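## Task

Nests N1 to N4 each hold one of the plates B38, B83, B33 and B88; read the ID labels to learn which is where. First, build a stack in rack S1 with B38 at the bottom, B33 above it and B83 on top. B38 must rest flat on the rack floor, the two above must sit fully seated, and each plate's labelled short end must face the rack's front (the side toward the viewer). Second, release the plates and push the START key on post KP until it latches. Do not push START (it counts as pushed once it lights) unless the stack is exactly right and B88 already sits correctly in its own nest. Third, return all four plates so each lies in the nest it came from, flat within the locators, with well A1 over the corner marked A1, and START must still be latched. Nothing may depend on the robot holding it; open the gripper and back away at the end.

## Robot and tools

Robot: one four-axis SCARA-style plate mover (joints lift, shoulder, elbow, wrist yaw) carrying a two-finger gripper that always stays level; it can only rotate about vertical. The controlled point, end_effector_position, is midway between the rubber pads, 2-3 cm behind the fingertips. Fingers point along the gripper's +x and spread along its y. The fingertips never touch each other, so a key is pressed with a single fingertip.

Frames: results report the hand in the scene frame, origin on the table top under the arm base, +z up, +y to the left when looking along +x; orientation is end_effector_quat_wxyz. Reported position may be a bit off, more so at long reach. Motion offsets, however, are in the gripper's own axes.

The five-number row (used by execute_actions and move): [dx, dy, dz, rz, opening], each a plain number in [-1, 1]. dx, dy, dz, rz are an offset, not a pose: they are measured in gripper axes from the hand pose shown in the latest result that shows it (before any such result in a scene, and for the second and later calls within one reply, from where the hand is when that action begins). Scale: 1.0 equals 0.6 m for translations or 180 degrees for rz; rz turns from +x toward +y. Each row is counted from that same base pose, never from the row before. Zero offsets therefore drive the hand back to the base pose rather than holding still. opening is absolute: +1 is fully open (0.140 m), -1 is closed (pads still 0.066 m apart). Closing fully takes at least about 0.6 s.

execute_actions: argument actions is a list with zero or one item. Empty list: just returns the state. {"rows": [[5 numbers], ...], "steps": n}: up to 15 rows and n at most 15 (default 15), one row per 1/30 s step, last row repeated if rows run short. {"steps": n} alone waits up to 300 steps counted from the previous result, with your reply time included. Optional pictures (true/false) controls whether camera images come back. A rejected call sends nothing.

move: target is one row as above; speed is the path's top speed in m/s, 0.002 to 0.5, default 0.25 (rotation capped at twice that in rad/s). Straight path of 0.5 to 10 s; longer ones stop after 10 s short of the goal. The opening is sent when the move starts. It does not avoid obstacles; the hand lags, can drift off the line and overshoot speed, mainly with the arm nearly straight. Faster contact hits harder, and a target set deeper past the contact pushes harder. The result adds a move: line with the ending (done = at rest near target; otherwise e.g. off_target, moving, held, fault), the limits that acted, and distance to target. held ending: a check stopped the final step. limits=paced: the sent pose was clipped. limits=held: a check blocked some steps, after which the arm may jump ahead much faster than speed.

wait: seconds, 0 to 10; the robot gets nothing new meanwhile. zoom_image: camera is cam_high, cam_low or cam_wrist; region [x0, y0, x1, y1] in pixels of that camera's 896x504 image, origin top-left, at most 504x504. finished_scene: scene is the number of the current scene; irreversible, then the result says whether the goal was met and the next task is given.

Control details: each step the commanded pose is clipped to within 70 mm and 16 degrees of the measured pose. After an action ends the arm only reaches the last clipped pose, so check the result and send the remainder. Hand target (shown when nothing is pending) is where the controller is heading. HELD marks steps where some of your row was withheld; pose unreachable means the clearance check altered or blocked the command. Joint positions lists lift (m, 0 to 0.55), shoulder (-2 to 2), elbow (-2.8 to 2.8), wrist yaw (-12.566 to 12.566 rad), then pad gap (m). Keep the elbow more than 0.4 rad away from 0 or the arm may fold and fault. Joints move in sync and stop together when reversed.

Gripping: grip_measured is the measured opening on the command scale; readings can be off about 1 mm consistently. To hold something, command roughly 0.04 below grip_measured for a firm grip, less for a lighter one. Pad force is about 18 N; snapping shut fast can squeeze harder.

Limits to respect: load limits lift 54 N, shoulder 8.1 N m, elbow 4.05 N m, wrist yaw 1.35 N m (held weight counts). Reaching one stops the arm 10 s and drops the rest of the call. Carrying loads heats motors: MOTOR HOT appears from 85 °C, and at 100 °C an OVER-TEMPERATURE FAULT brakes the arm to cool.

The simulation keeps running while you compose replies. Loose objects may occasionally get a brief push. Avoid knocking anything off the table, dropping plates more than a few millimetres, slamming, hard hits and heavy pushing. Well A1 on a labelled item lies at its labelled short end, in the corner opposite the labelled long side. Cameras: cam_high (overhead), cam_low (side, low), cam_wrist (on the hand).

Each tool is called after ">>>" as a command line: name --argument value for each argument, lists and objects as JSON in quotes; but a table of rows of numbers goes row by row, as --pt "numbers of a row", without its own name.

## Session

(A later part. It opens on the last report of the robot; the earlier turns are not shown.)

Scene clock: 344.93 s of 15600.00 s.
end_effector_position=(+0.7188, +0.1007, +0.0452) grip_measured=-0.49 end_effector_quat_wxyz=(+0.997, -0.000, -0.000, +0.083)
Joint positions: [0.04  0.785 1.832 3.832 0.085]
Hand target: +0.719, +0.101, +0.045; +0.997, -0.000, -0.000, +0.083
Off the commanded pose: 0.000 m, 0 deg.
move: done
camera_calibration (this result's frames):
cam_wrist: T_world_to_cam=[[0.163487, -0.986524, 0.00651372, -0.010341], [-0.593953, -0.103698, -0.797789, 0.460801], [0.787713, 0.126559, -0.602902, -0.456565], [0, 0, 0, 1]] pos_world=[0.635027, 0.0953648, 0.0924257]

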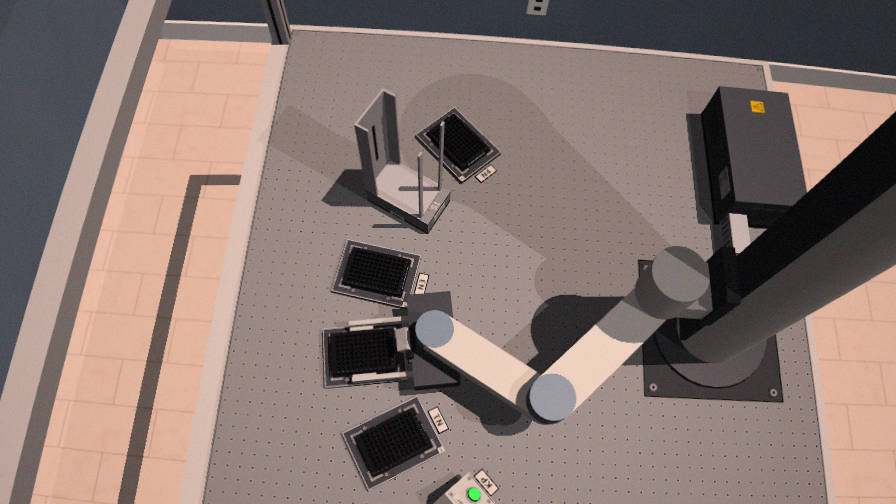

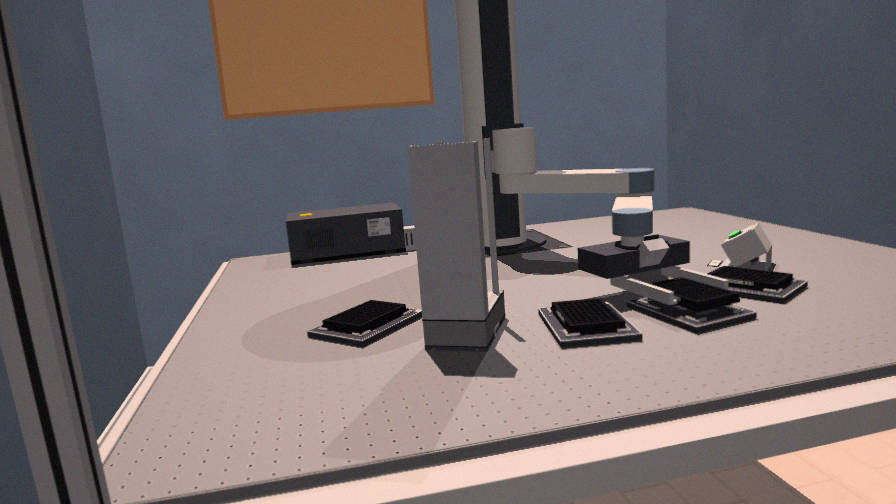

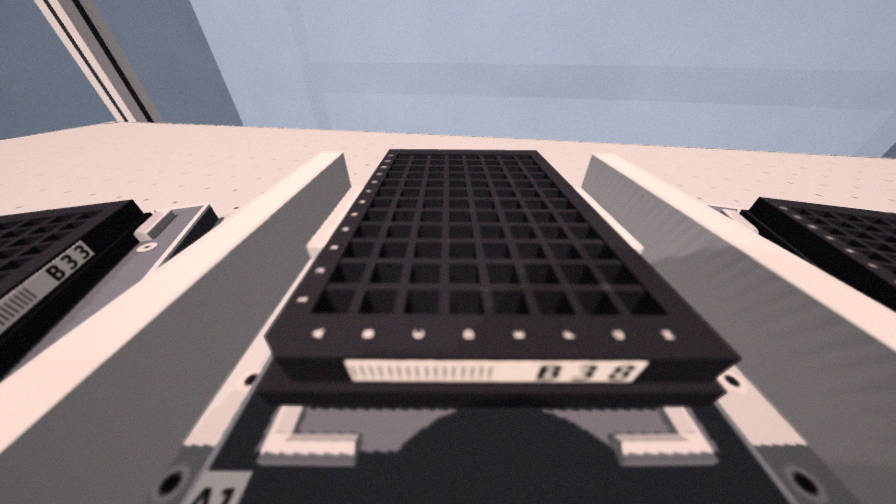

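Plate sits slightly forward; pull back 0.4 mm.

>>> move --target '[-0.0007,0,-0.0235,0,-0.6]' --speed 0.008

>>> move --target '[0,0,0,0,0.2]'

>>> move --target '[0,0,0.08,0,0.2]'

Scene clock: 351.07 s of 15600.00 s.
end_effector_position=(+0.7185, +0.1005, +0.0311) grip_measured=-0.49 end_effector_quat_wxyz=(+0.997, -0.000, -0.000, +0.082)
Joint positions: [0.026 0.786 1.829 3.833 0.085]
Hand target: +0.718, +0.101, +0.031; +0.997, -0.000, -0.000, +0.083
Off the commanded pose: 0.000 m, 0 deg.
After step 90, 1.13 s passed at rest.
move: done
camera_calibration (this result's frames):
cam_wrist: T_world_to_cam=[[0.163064, -0.986594, 0.00651372, -0.0100771], [-0.593997, -0.103443, -0.797789, 0.449321], [0.787767, 0.126221, -0.602902, -0.464741], [0, 0, 0, 1]] pos_world=[0.634647, 0.0951973, 0.0783355]

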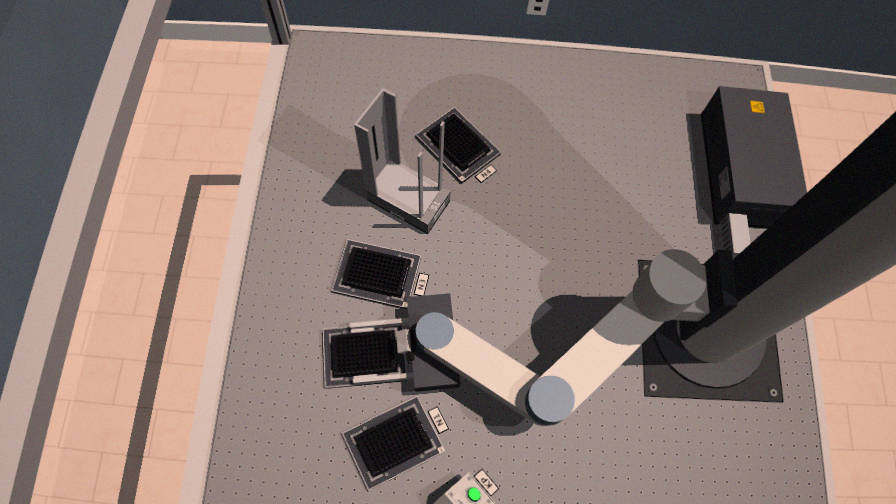

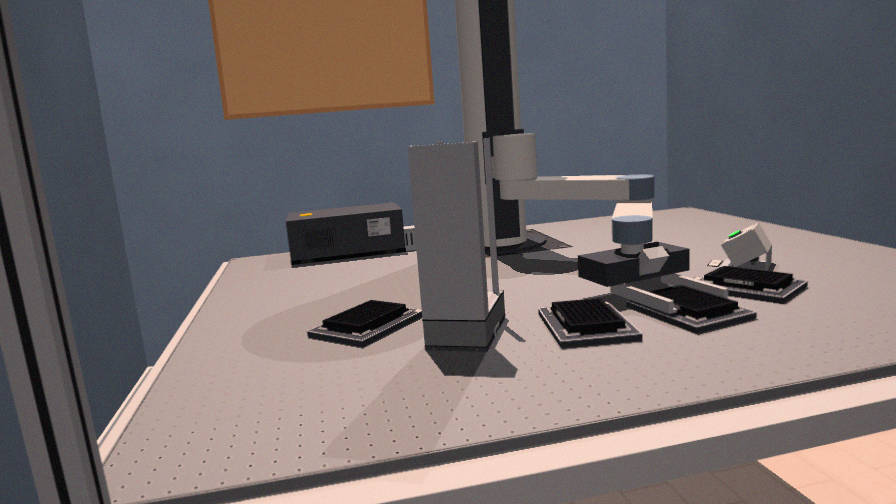

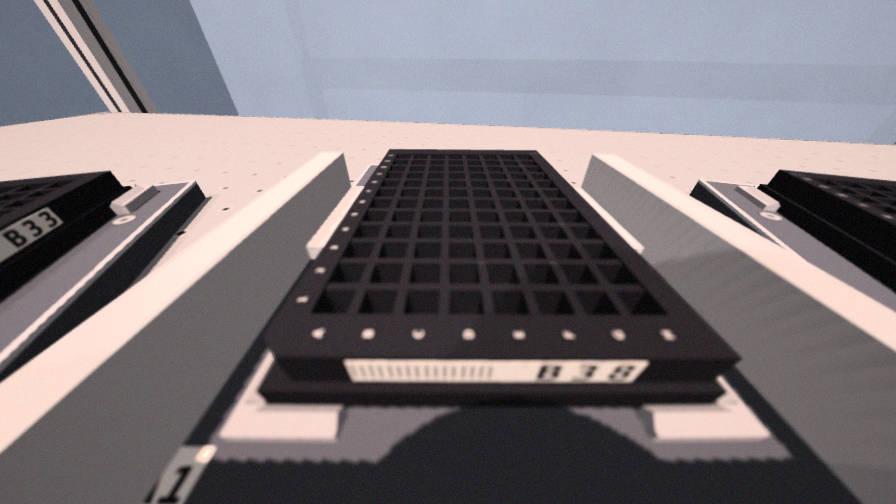

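Scene clock: 351.57 s of 15600.00 s.
end_effector_position=(+0.7185, +0.1005, +0.0311) grip_measured=+0.20 end_effector_quat_wxyz=(+0.997, -0.000, -0.000, +0.082)
Joint positions: [0.026 0.786 1.829 3.833 0.11 ]
Hand target: +0.718, +0.101, +0.031; +0.997, -0.000, -0.000, +0.082
Off the commanded pose: 0.000 m, 0 deg.
move: done
camera_calibration (this result's frames):
cam_wrist: T_world_to_cam=[[0.163029, -0.9866, 0.00651372, -0.0100714], [-0.594001, -0.103422, -0.797789, 0.449322], [0.787772, 0.126194, -0.602902, -0.464742], [0, 0, 0, 1]] pos_world=[0.63465, 0.0951807, 0.0783355]

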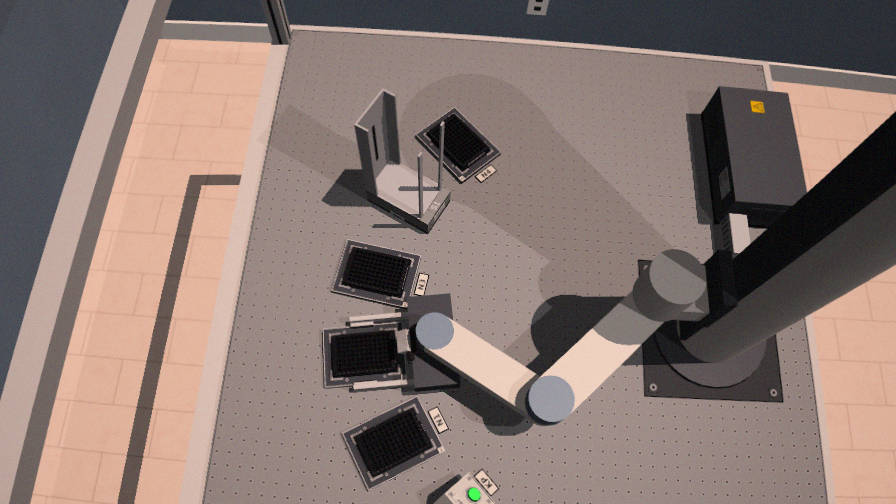

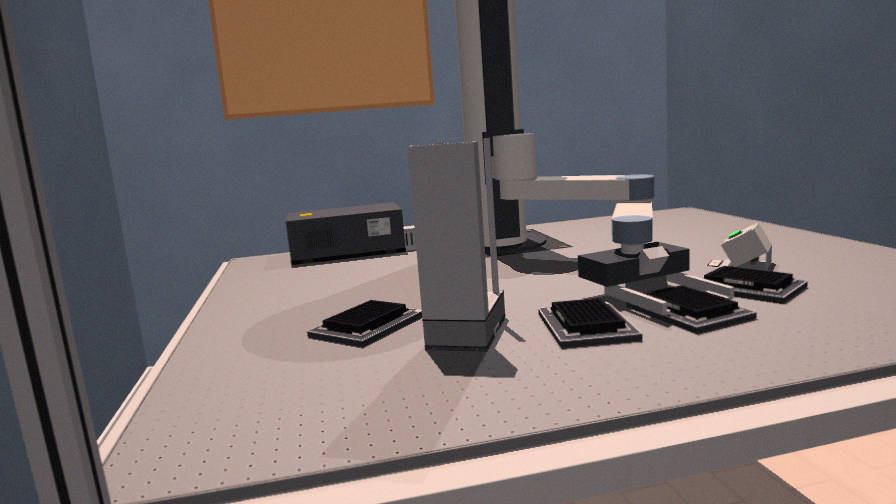

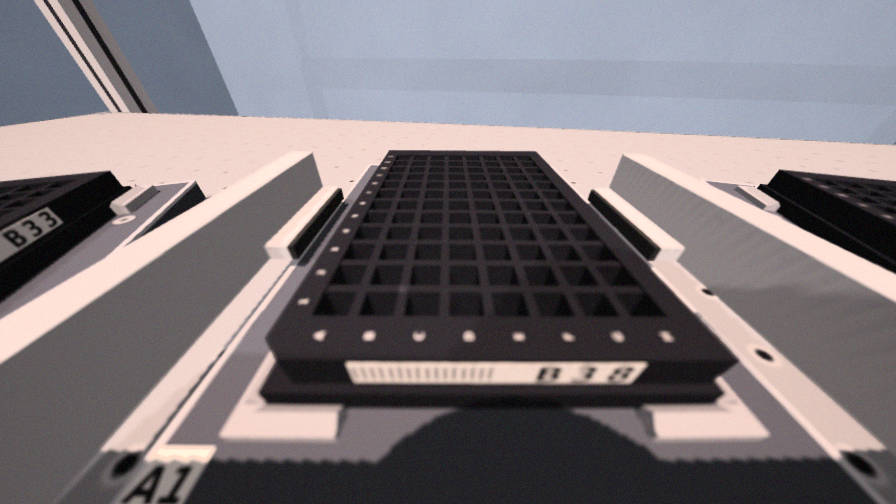

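Scene clock: 352.30 s of 15600.00 s.
end_effector_position=(+0.7185, +0.1005, +0.0792) grip_measured=+0.20 end_effector_quat_wxyz=(+0.997, -0.000, -0.000, +0.082)
Joint positions: [0.074 0.786 1.829 3.833 0.11 ]
Hand target: +0.718, +0.101, +0.079; +0.997, -0.000, -0.000, +0.082
Off the commanded pose: 0.000 m, 0 deg.
move: done
camera_calibration (this result's frames):
cam_wrist: T_world_to_cam=[[0.163061, -0.986595, 0.00651372, -0.0103973], [-0.593998, -0.103441, -0.797789, 0.487671], [0.787768, 0.126219, -0.602902, -0.435766], [0, 0, 0, 1]] pos_world=[0.634653, 0.095189, 0.126402]

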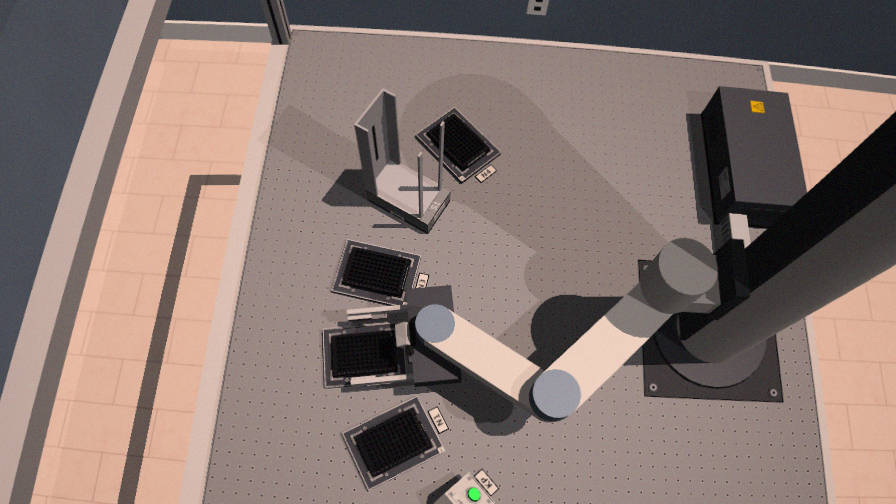

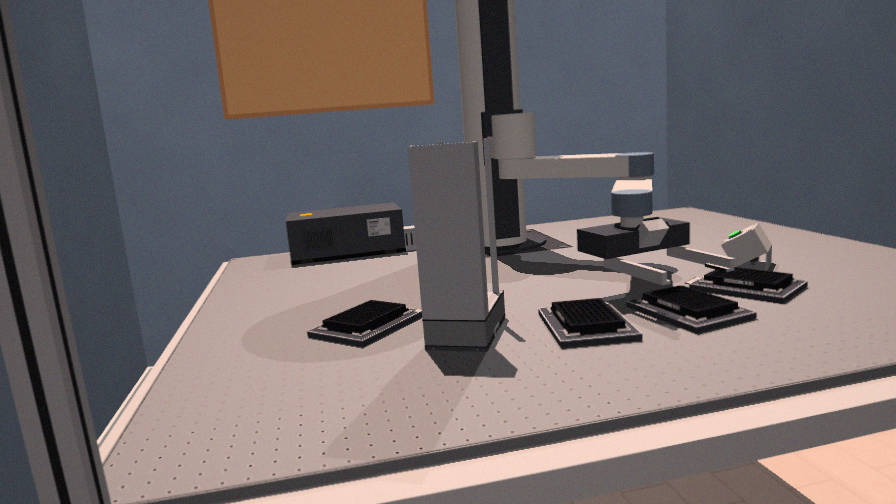

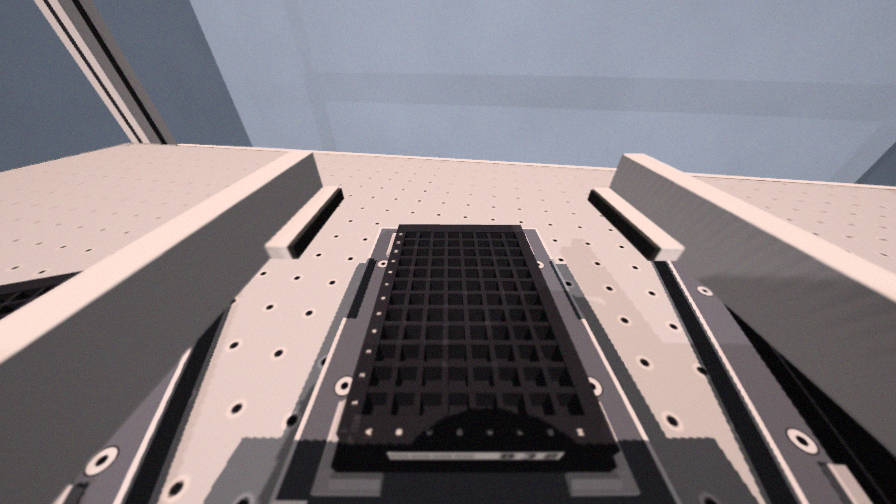

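>>> finished_scene --scene 1

The scene is finished: the task was done.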